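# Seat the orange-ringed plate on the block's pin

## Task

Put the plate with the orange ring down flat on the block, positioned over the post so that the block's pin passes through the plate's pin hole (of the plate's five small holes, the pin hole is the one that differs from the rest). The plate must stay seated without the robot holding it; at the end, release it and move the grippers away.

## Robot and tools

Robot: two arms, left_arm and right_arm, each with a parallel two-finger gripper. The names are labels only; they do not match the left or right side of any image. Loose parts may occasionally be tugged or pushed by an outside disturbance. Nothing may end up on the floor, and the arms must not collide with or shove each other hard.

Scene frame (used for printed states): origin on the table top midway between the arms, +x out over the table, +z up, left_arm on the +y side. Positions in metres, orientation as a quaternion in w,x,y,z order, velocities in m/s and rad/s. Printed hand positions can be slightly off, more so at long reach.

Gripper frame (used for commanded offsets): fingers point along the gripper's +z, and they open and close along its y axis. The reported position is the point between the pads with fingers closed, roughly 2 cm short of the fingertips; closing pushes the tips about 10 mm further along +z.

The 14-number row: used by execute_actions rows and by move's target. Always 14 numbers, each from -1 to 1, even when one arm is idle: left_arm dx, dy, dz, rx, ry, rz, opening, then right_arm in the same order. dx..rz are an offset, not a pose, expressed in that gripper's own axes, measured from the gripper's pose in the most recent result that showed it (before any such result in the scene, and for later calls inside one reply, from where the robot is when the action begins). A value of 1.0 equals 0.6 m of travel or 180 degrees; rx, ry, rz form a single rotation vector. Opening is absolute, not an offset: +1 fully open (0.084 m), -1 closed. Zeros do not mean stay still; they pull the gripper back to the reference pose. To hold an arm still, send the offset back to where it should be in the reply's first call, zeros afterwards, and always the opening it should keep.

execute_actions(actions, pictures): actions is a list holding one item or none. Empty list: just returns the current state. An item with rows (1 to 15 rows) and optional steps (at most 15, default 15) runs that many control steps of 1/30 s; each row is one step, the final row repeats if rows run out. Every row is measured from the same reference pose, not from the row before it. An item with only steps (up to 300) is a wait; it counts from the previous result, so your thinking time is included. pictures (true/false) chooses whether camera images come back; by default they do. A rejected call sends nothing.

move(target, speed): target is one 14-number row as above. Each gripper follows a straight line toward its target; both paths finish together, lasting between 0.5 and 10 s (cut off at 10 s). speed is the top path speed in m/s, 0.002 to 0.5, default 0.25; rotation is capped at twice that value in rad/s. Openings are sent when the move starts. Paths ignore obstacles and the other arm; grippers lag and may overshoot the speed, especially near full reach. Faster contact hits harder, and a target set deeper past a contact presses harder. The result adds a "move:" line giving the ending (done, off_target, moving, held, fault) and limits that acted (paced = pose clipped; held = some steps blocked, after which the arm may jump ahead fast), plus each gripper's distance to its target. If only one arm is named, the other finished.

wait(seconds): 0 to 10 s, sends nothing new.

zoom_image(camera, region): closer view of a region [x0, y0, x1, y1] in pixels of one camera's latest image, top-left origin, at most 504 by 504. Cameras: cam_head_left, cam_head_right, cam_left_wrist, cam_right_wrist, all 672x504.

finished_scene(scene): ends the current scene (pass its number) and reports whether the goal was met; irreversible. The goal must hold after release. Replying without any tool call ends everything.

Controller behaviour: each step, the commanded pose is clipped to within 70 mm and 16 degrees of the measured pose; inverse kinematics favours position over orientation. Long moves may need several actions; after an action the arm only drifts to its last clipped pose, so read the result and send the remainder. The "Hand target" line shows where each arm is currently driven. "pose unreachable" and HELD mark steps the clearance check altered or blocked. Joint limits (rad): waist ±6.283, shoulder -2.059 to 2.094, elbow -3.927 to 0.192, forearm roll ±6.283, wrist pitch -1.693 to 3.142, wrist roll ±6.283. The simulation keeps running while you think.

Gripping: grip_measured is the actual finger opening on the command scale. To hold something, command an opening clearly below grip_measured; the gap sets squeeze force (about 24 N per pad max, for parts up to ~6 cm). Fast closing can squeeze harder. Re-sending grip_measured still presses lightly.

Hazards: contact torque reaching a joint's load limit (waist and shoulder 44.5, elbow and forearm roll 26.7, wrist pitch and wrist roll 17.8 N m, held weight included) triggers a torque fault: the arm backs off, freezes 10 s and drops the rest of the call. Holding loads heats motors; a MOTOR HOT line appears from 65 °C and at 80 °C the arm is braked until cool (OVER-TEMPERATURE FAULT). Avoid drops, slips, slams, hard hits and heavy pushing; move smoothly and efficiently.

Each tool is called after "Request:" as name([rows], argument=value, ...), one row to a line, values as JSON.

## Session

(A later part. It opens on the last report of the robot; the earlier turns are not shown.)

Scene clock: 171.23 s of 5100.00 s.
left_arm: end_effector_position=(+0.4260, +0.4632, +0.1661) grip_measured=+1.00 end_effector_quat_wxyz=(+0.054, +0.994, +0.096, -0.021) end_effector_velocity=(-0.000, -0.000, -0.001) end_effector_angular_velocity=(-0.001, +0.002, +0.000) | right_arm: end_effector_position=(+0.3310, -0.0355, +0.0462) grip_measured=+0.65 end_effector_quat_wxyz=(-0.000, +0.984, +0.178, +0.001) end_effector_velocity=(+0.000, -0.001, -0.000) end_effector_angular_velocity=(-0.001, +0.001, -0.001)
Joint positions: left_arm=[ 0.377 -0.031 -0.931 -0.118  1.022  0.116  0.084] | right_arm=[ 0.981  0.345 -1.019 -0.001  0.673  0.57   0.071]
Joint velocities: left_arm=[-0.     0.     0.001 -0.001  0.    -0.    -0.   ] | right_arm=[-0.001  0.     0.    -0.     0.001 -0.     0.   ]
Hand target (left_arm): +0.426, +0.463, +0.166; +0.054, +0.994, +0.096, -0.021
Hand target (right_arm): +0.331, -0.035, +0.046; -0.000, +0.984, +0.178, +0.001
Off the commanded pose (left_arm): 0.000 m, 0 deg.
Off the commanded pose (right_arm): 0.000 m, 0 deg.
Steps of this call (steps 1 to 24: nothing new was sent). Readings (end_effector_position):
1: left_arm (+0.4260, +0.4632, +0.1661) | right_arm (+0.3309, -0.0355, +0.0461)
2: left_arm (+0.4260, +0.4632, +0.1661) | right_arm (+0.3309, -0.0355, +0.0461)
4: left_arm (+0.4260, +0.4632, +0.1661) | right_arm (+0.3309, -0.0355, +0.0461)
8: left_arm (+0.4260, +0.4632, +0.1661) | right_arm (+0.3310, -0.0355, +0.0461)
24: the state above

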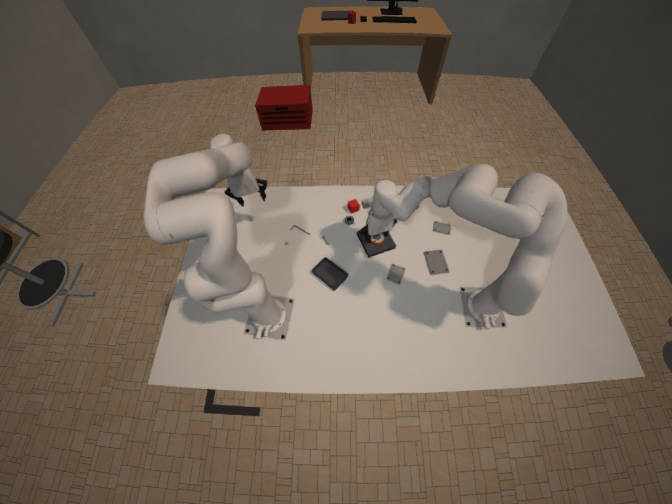

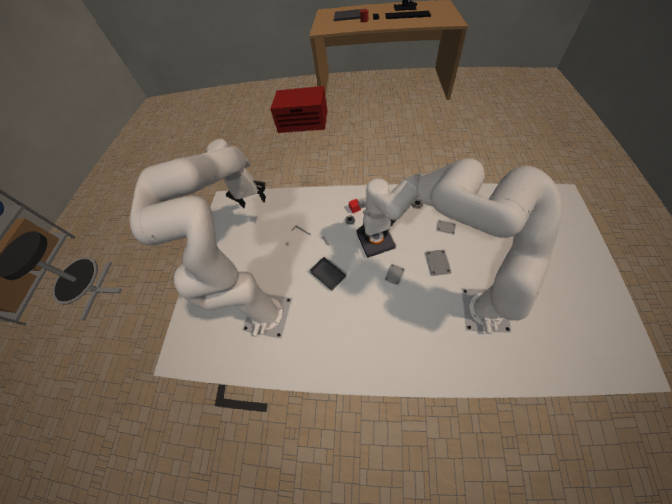

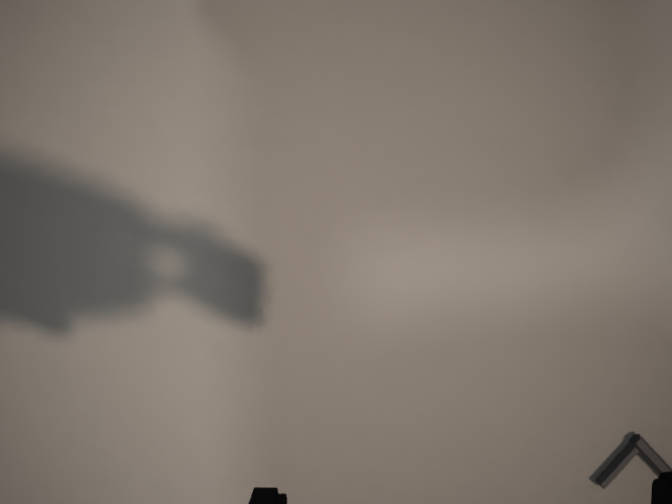

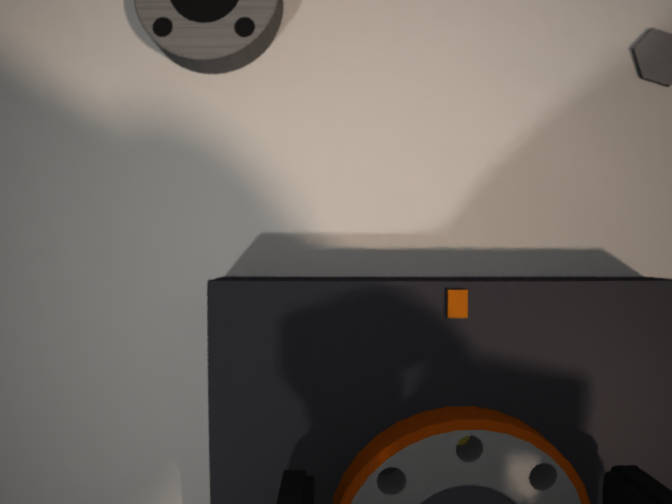

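Request:
move(target=[0,0,0,0,0,0,1, 0,0,-0.05,0,0,0,0.65], speed=0.05)

Request:
move(target=[0,0,0,0,0,0,1, -0.0733,0.05,0,0,0,0,0.65], speed=0.08)

Request:
wait(seconds=0.5)

Request:
zoom_image(camera="cam_right_wrist", region=[276, 192, 396, 312])

Request:
zoom_image(camera="cam_right_wrist", region=[186, 200, 486, 500])

Scene clock: 176.07 s of 5100.00 s.
left_arm: end_effector_position=(+0.4260, +0.4632, +0.1661) grip_measured=+1.00 end_effector_quat_wxyz=(+0.054, +0.994, +0.096, -0.021) end_effector_velocity=(+0.000, -0.000, -0.000) end_effector_angular_velocity=(-0.001, -0.001, +0.001) | right_arm: end_effector_position=(+0.3309, -0.0356, +0.0757) grip_measured=+0.65 end_effector_quat_wxyz=(+0.000, +0.984, +0.178, +0.001) end_effector_velocity=(-0.000, -0.002, +0.000) end_effector_angular_velocity=(-0.006, +0.004, -0.001)
Joint positions: left_arm=[ 0.377 -0.031 -0.931 -0.118  1.022  0.116  0.084] | right_arm=[ 0.981  0.283 -1.032 -0.001  0.748  0.57   0.071]
Joint velocities: left_arm=[-0.     0.     0.001 -0.001 -0.002 -0.001  0.   ] | right_arm=[-0.002 -0.002  0.    -0.     0.009 -0.001 -0.   ]
Hand target (left_arm): +0.426, +0.463, +0.166; +0.054, +0.994, +0.096, -0.021
Hand target (right_arm): +0.331, -0.035, +0.076; -0.000, +0.984, +0.178, +0.001
Off the commanded pose (left_arm): 0.000 m, 0 deg.
Off the commanded pose (right_arm): 0.000 m, 0 deg.
After step 90, 0.93 s passed at rest.
move: done

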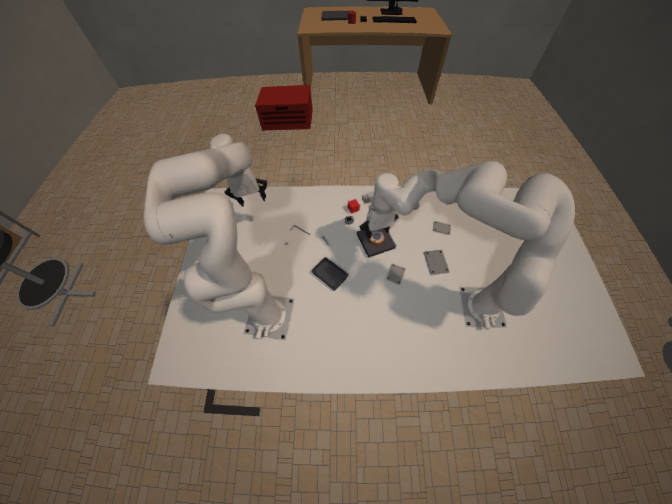

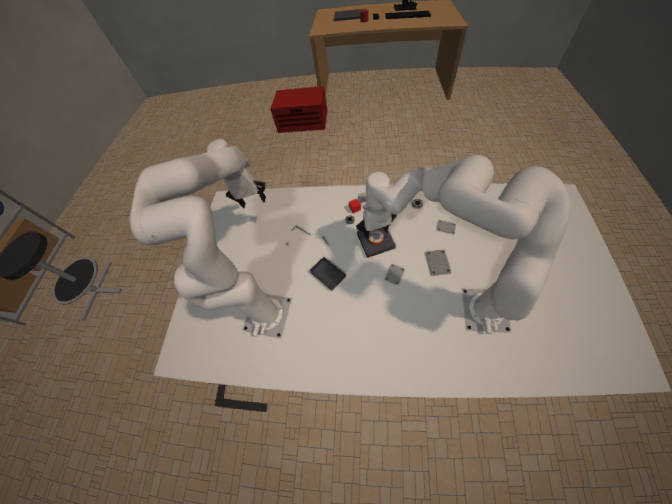

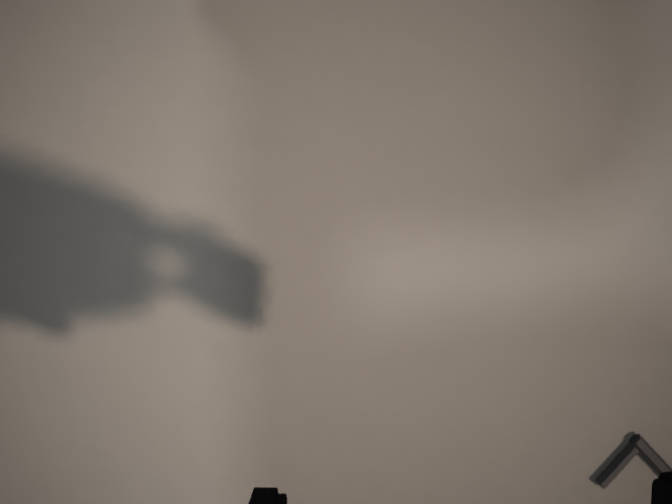

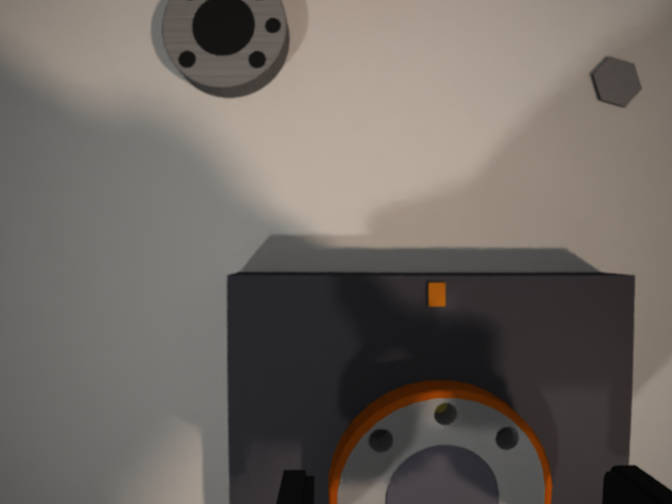

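Scene clock: 177.10 s of 5100.00 s.
left_arm: end_effector_position=(+0.4260, +0.4632, +0.1661) grip_measured=+1.00 end_effector_quat_wxyz=(+0.054, +0.994, +0.096, -0.021) end_effector_velocity=(+0.000, -0.001, +0.000) end_effector_angular_velocity=(-0.001, -0.001, +0.000) | right_arm: end_effector_position=(+0.3004, -0.0788, +0.0758) grip_measured=+0.65 end_effector_quat_wxyz=(+0.000, +0.984, +0.178, +0.001) end_effector_velocity=(-0.001, -0.001, -0.000) end_effector_angular_velocity=(+0.000, -0.001, +0.002)
Joint positions: left_arm=[ 0.377 -0.031 -0.931 -0.118  1.022  0.116  0.084] | right_arm=[ 0.977  0.131 -0.821 -0.001  0.689  0.566  0.071]
Joint velocities: left_arm=[-0.001  0.    -0.    -0.001 -0.    -0.    -0.   ] | right_arm=[ 0.001 -0.006  0.008 -0.001 -0.003 -0.     0.   ]
Hand target (left_arm): +0.426, +0.463, +0.166; +0.054, +0.994, +0.096, -0.021
Hand target (right_arm): +0.300, -0.079, +0.076; +0.000, +0.984, +0.178, +0.001
Off the commanded pose (left_arm): 0.000 m, 0 deg.
Off the commanded pose (right_arm): 0.000 m, 0 deg.
move: done

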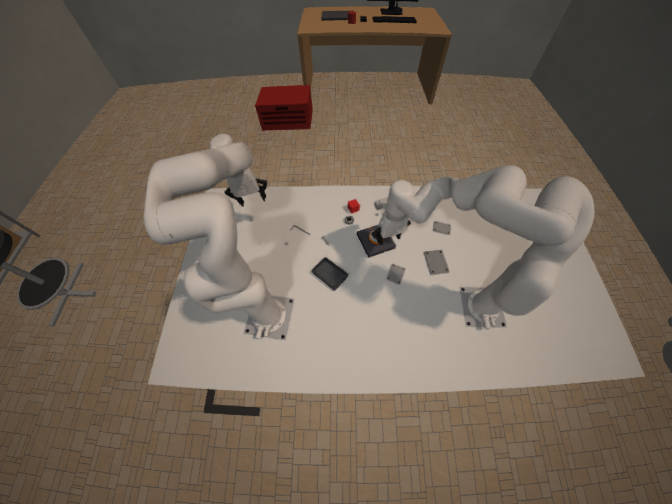

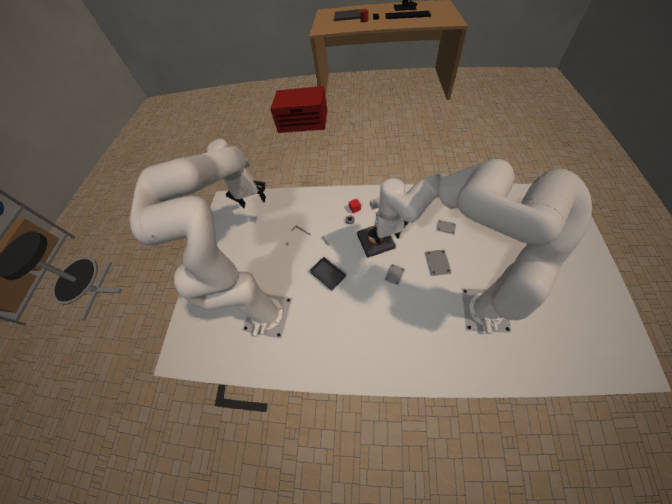

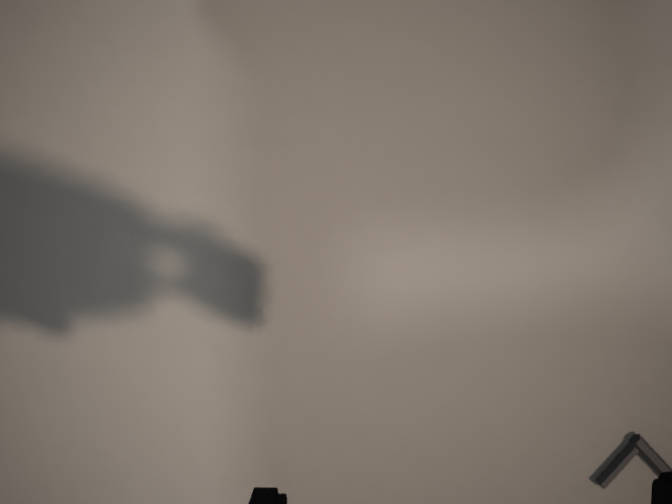

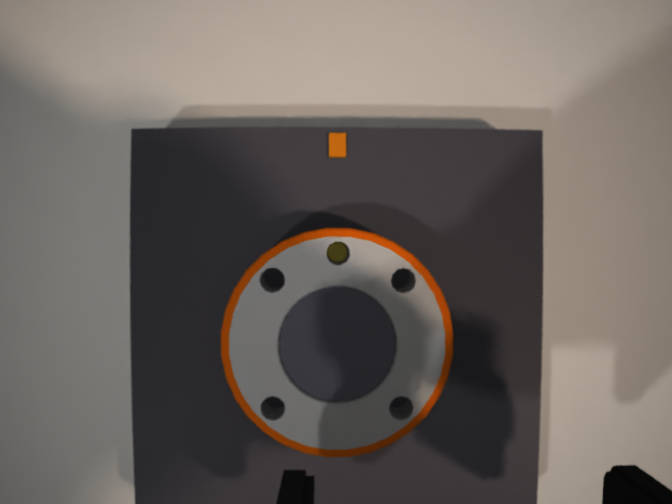

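Scene clock: 177.60 s of 5100.00 s.
left_arm: end_effector_position=(+0.4260, +0.4632, +0.1661) grip_measured=+1.00 end_effector_quat_wxyz=(+0.054, +0.994, +0.096, -0.021) end_effector_velocity=(+0.000, -0.000, -0.000) end_effector_angular_velocity=(-0.002, +0.000, +0.003) | right_arm: end_effector_position=(+0.3002, -0.0791, +0.0758) grip_measured=+0.65 end_effector_quat_wxyz=(+0.000, +0.984, +0.178, +0.001) end_effector_velocity=(+0.000, +0.000, +0.000) end_effector_angular_velocity=(+0.001, -0.001, -0.001)
Joint positions: left_arm=[ 0.377 -0.031 -0.931 -0.118  1.022  0.116  0.084] | right_arm=[ 0.977  0.13  -0.82  -0.001  0.689  0.566  0.071]
Joint velocities: left_arm=[ 0.001  0.002 -0.001 -0.003  0.001 -0.     0.   ] | right_arm=[-0.    -0.     0.    -0.    -0.001  0.001 -0.   ]
Hand target (left_arm): +0.426, +0.463, +0.166; +0.054, +0.994, +0.096, -0.021
Hand target (right_arm): +0.300, -0.079, +0.076; +0.000, +0.984, +0.178, +0.001
Off the commanded pose (left_arm): 0.000 m, 0 deg.
Off the commanded pose (right_arm): 0.000 m, 0 deg.
Steps of this call (steps 1 to 15: nothing new was sent). Readings (end_effector_position):
1: left_arm (+0.4260, +0.4632, +0.1661) | right_arm (+0.3003, -0.0789, +0.0758)
2: left_arm (+0.4260, +0.4632, +0.1661) | right_arm (+0.3003, -0.0789, +0.0758)
4: left_arm (+0.4260, +0.4632, +0.1661) | right_arm (+0.3003, -0.0790, +0.0758)
8: left_arm (+0.4260, +0.4632, +0.1661) | right_arm (+0.3002, -0.0790, +0.0758)
15: the state above

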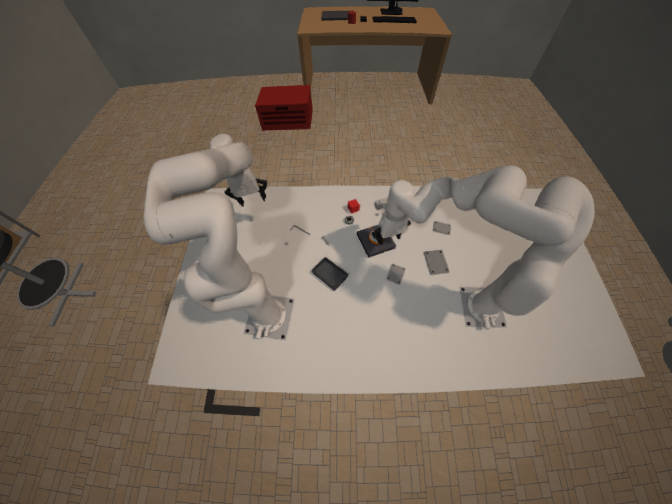

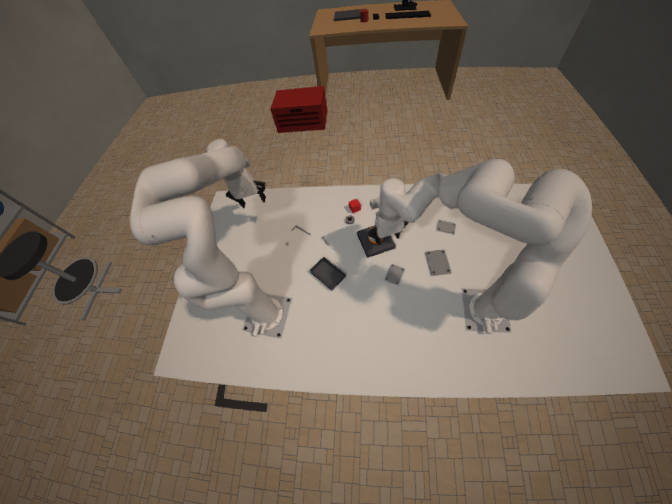

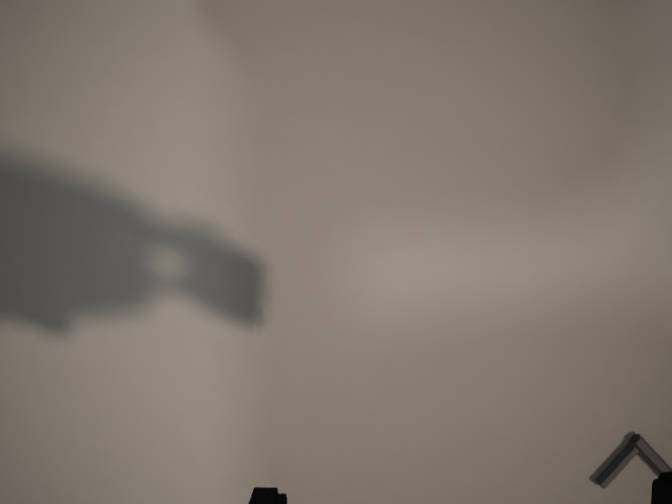

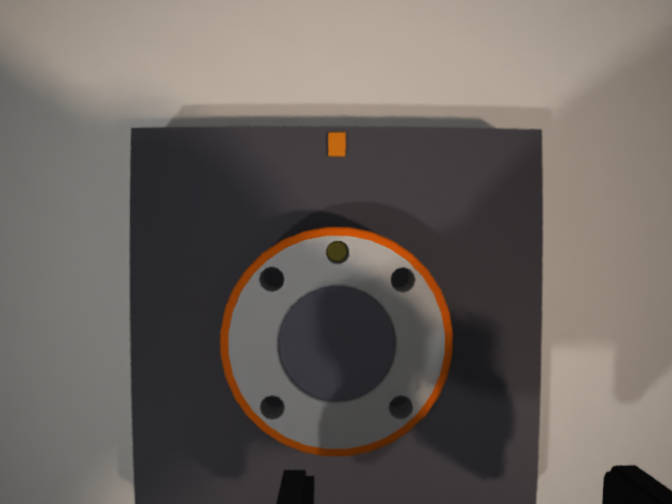

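Region (276, 192, 396, 312) of cam_right_wrist's 672x504 image, scaled by 4.200, with more detail than that image has.

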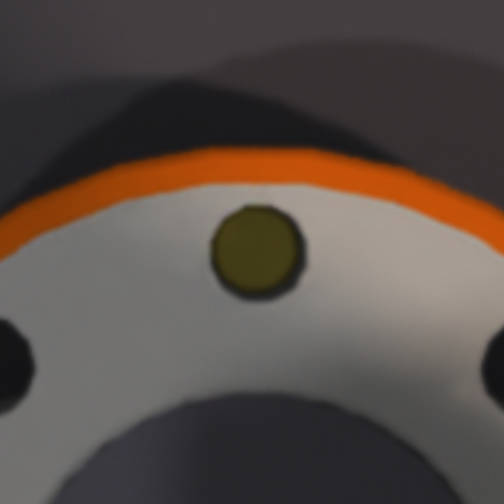

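Region (186, 200, 486, 500) of cam_right_wrist's 672x504 image, scaled by 1.680, with more detail than that image has.

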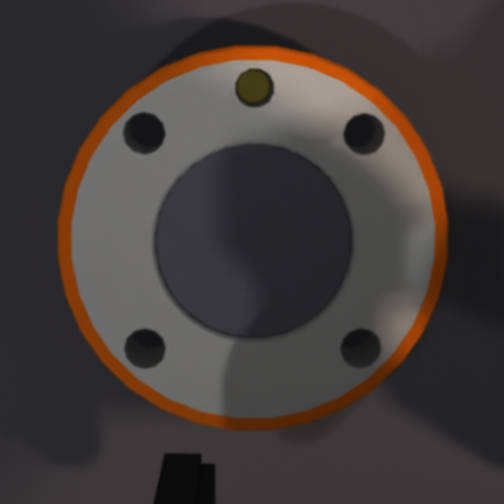

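Request:
move(target=[0,0,0,0,0,0,1, 0.1167,-0.05,0,0,0,0,-1], speed=0.08)

Request:
move(target=[0,0,0,0,0,0,1, 0,0,0.018,0,0,0,-1], speed=0.02)

Request:
move(target=[0,0,0,0,0,0,1, 0,0,0.0075,0,0,0,-1], speed=0.004)

Request:
wait(seconds=0.6)

Scene clock: 195.97 s of 5100.00 s.
left_arm: end_effector_position=(+0.4260, +0.4632, +0.1661) grip_measured=+1.00 end_effector_quat_wxyz=(+0.054, +0.994, +0.096, -0.021) end_effector_velocity=(+0.000, -0.000, +0.001) end_effector_angular_velocity=(-0.001, -0.001, +0.002) | right_arm: end_effector_position=(+0.3551, -0.0266, +0.0757) grip_measured=-1.00 end_effector_quat_wxyz=(+0.000, +0.984, +0.178, +0.001) end_effector_velocity=(+0.003, +0.001, +0.001) end_effector_angular_velocity=(+0.000, -0.002, -0.001)
Joint positions: left_arm=[ 0.377 -0.031 -0.931 -0.118  1.022  0.116  0.084] | right_arm=[ 0.954  0.346 -1.126 -0.001  0.778  0.543  0.   ]
Joint velocities: left_arm=[ 0.    -0.001  0.    -0.002  0.    -0.001  0.   ] | right_arm=[-0.003  0.006 -0.011 -0.002  0.004 -0.001  0.   ]
Hand target (left_arm): +0.426, +0.463, +0.166; +0.054, +0.994, +0.096, -0.021
Hand target (right_arm): +0.355, -0.026, +0.076; +0.000, +0.984, +0.178, +0.001
Off the commanded pose (left_arm): 0.000 m, 0 deg.
Off the commanded pose (right_arm): 0.000 m, 0 deg.
After step 90, 14.03 s passed at rest.
move: done

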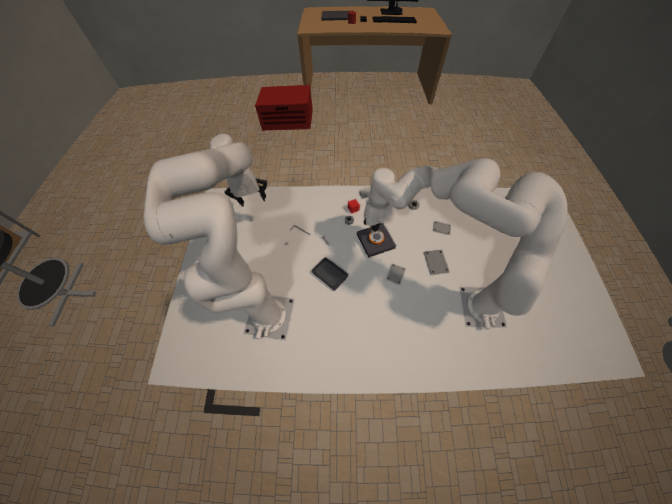

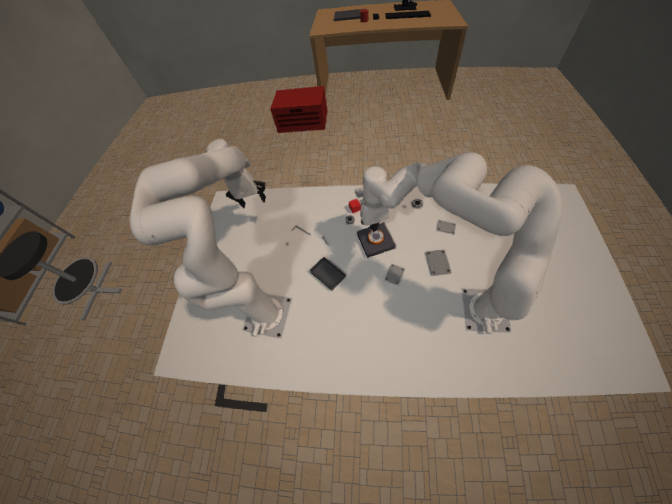

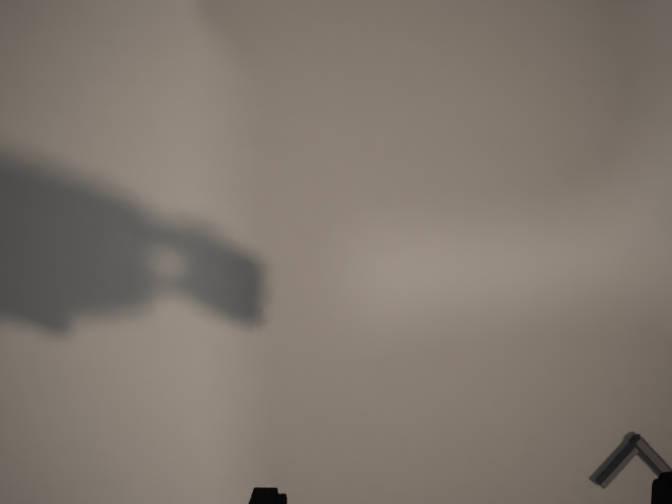

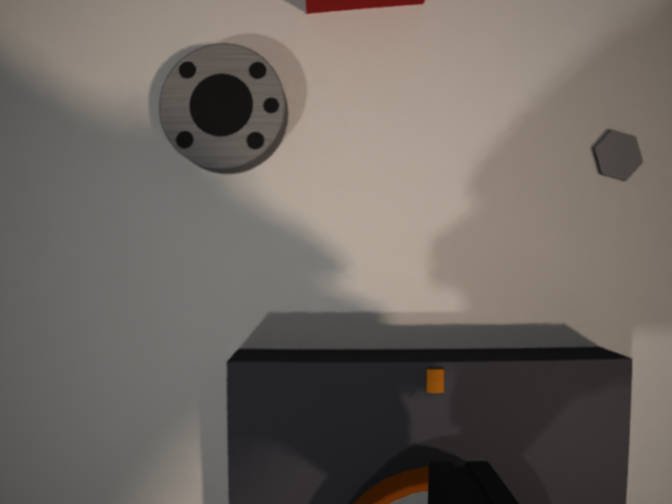

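Scene clock: 196.77 s of 5100.00 s.
left_arm: end_effector_position=(+0.4260, +0.4632, +0.1661) grip_measured=+1.00 end_effector_quat_wxyz=(+0.054, +0.994, +0.096, -0.021) end_effector_velocity=(-0.001, -0.000, -0.001) end_effector_angular_velocity=(-0.001, +0.002, -0.001) | right_arm: end_effector_position=(+0.3551, -0.0266, +0.0651) grip_measured=-1.00 end_effector_quat_wxyz=(+0.000, +0.984, +0.178, +0.001) end_effector_velocity=(+0.001, +0.001, +0.000) end_effector_angular_velocity=(+0.003, -0.004, +0.000)
Joint positions: left_arm=[ 0.377 -0.031 -0.931 -0.118  1.022  0.116  0.084] | right_arm=[ 0.954  0.367 -1.12  -0.001  0.752  0.543  0.   ]
Joint velocities: left_arm=[-0.     0.     0.001 -0.     0.     0.001  0.   ] | right_arm=[-0.     0.    -0.001 -0.001 -0.004  0.001  0.   ]
Hand target (left_arm): +0.426, +0.463, +0.166; +0.054, +0.994, +0.096, -0.021
Hand target (right_arm): +0.355, -0.027, +0.065; +0.000, +0.984, +0.178, +0.001
Off the commanded pose (left_arm): 0.000 m, 0 deg.
Off the commanded pose (right_arm): 0.000 m, 0 deg.
move: done

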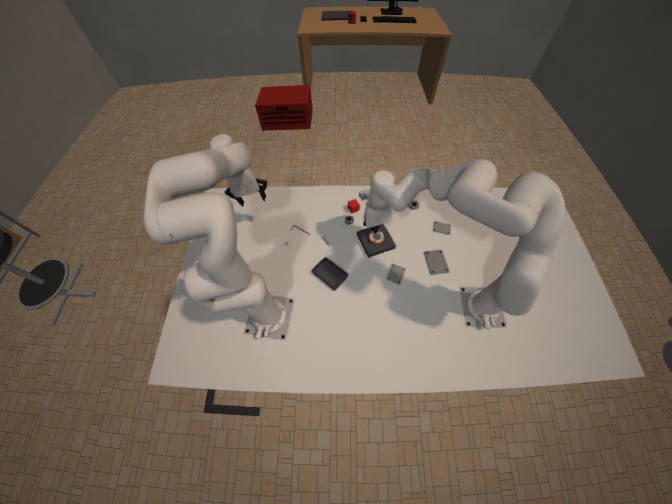

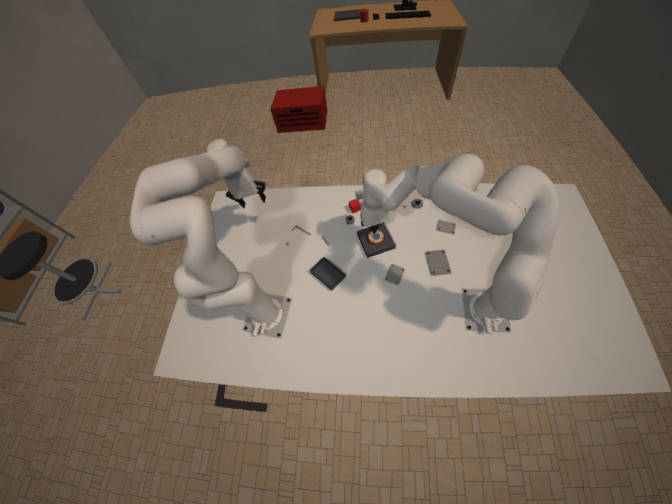

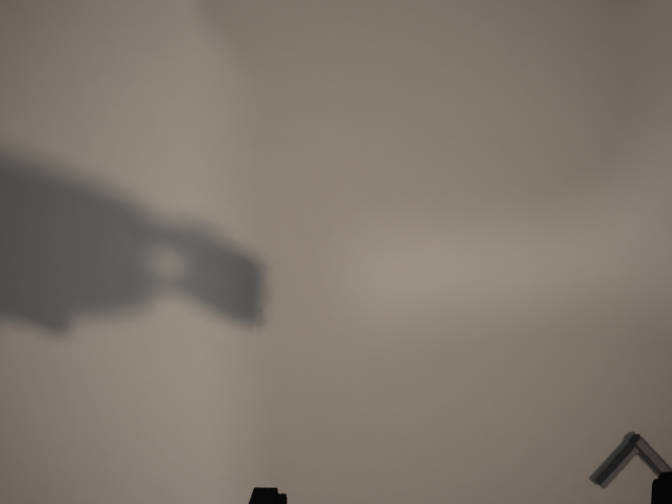

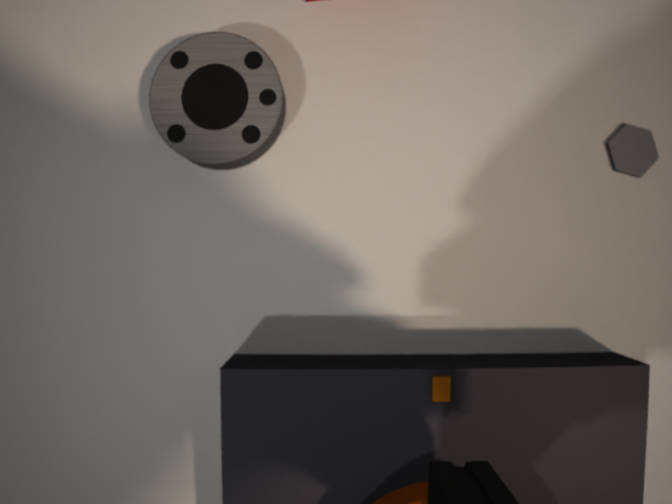

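Scene clock: 198.10 s of 5100.00 s.
left_arm: end_effector_position=(+0.4260, +0.4632, +0.1661) grip_measured=+1.00 end_effector_quat_wxyz=(+0.054, +0.994, +0.096, -0.021) end_effector_velocity=(-0.000, -0.001, -0.000) end_effector_angular_velocity=(-0.001, +0.000, +0.000) | right_arm: end_effector_position=(+0.3551, -0.0266, +0.0606) grip_measured=-1.00 end_effector_quat_wxyz=(+0.000, +0.984, +0.178, +0.001) end_effector_velocity=(+0.000, +0.001, +0.000) end_effector_angular_velocity=(+0.001, -0.002, +0.001)
Joint positions: left_arm=[ 0.377 -0.031 -0.931 -0.118  1.022  0.116  0.084] | right_arm=[ 0.954  0.375 -1.118 -0.001  0.742  0.543  0.   ]
Joint velocities: left_arm=[-0.001 -0.     0.    -0.001 -0.    -0.    -0.   ] | right_arm=[ 0.     0.    -0.001 -0.001 -0.002 -0.     0.   ]
Hand target (left_arm): +0.426, +0.463, +0.166; +0.054, +0.994, +0.096, -0.021
Hand target (right_arm): +0.355, -0.027, +0.061; +0.000, +0.984, +0.178, +0.001
Off the commanded pose (left_arm): 0.000 m, 0 deg.
Off the commanded pose (right_arm): 0.000 m, 0 deg.
move: done

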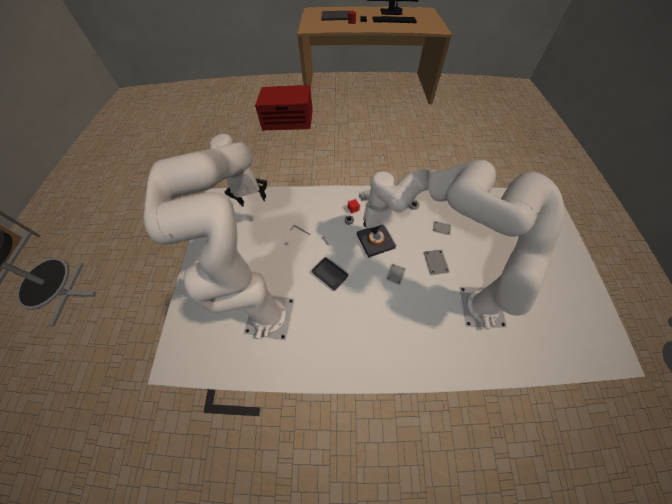

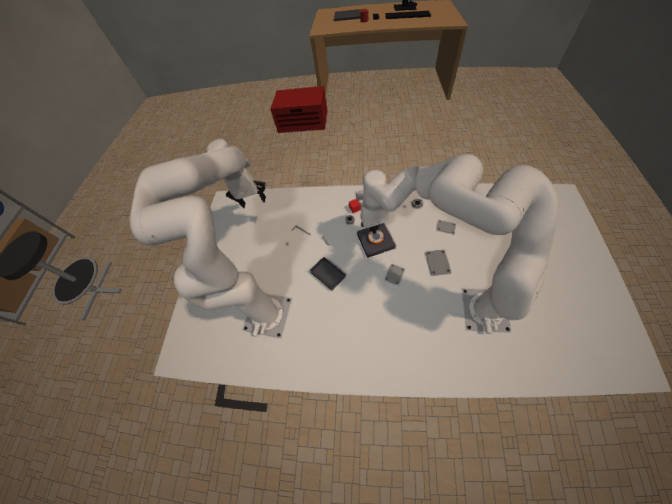

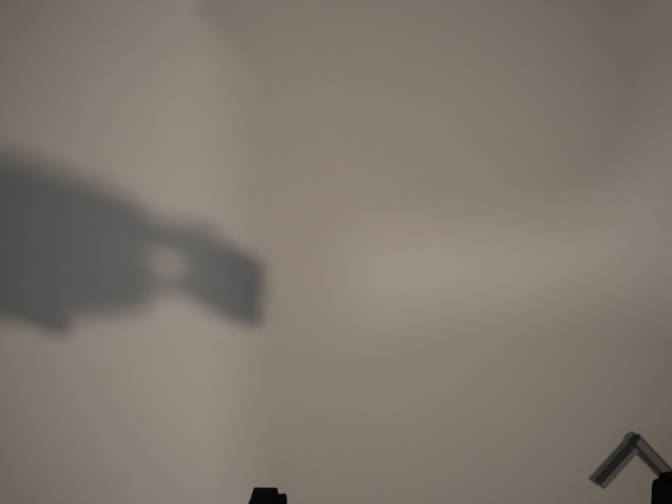

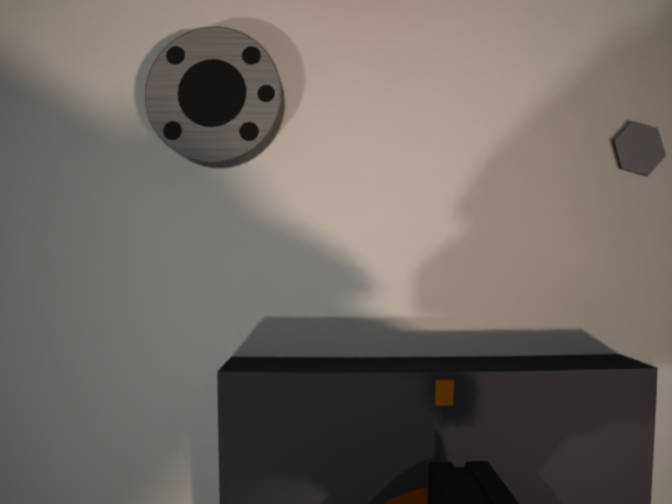

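Scene clock: 198.70 s of 5100.00 s.
left_arm: end_effector_position=(+0.4260, +0.4632, +0.1661) grip_measured=+1.00 end_effector_quat_wxyz=(+0.054, +0.994, +0.096, -0.021) end_effector_velocity=(-0.000, +0.000, -0.000) end_effector_angular_velocity=(-0.000, +0.001, -0.001) | right_arm: end_effector_position=(+0.3551, -0.0266, +0.0606) grip_measured=-1.00 end_effector_quat_wxyz=(+0.000, +0.984, +0.178, +0.001) end_effector_velocity=(-0.001, +0.000, -0.000) end_effector_angular_velocity=(-0.000, +0.001, +0.000)
Joint positions: left_arm=[ 0.377 -0.031 -0.931 -0.118  1.022  0.116  0.084] | right_arm=[ 0.954  0.375 -1.118 -0.001  0.741  0.543  0.   ]
Joint velocities: left_arm=[ 0.     0.001 -0.    -0.     0.     0.001  0.   ] | right_arm=[ 0.001  0.    -0.     0.001  0.001 -0.     0.   ]
Hand target (left_arm): +0.426, +0.463, +0.166; +0.054, +0.994, +0.096, -0.021
Hand target (right_arm): +0.355, -0.027, +0.061; +0.000, +0.984, +0.178, +0.001
Off the commanded pose (left_arm): 0.000 m, 0 deg.
Off the commanded pose (right_arm): 0.000 m, 0 deg.
Steps of this call (steps 1 to 18: nothing new was sent). Readings (end_effector_position):
1: left_arm (+0.4260, +0.4632, +0.1661) | right_arm (+0.3551, -0.0266, +0.0606)
2: left_arm (+0.4260, +0.4632, +0.1661) | right_arm (+0.3551, -0.0266, +0.0606)
4: left_arm (+0.4260, +0.4632, +0.1661) | right_arm (+0.3551, -0.0266, +0.0606)
8: left_arm (+0.4260, +0.4632, +0.1661) | right_arm (+0.3551, -0.0266, +0.0606)
18: the state above

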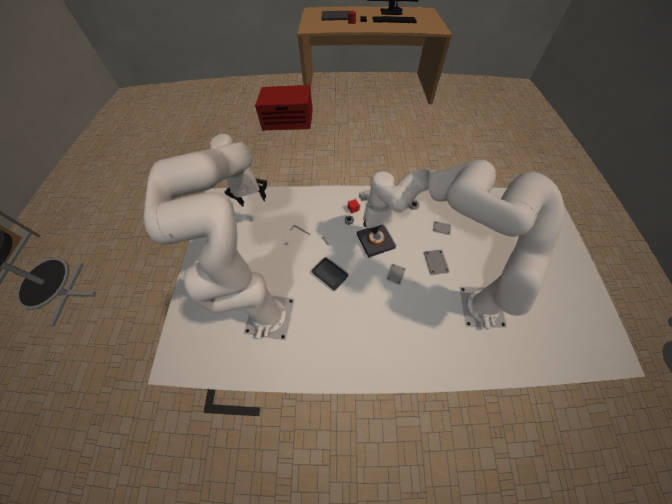

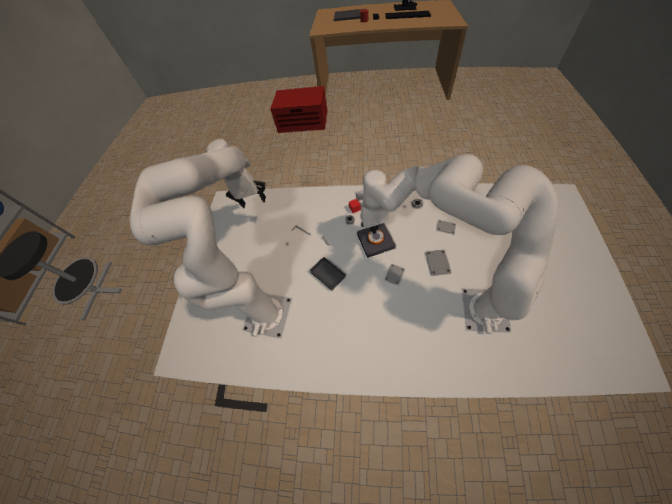

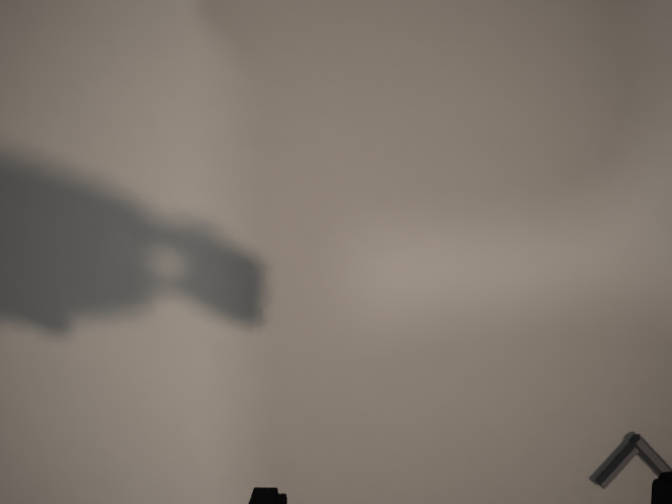

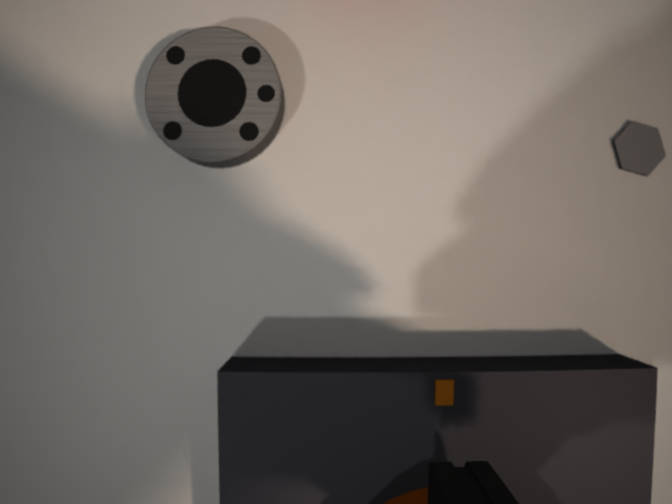

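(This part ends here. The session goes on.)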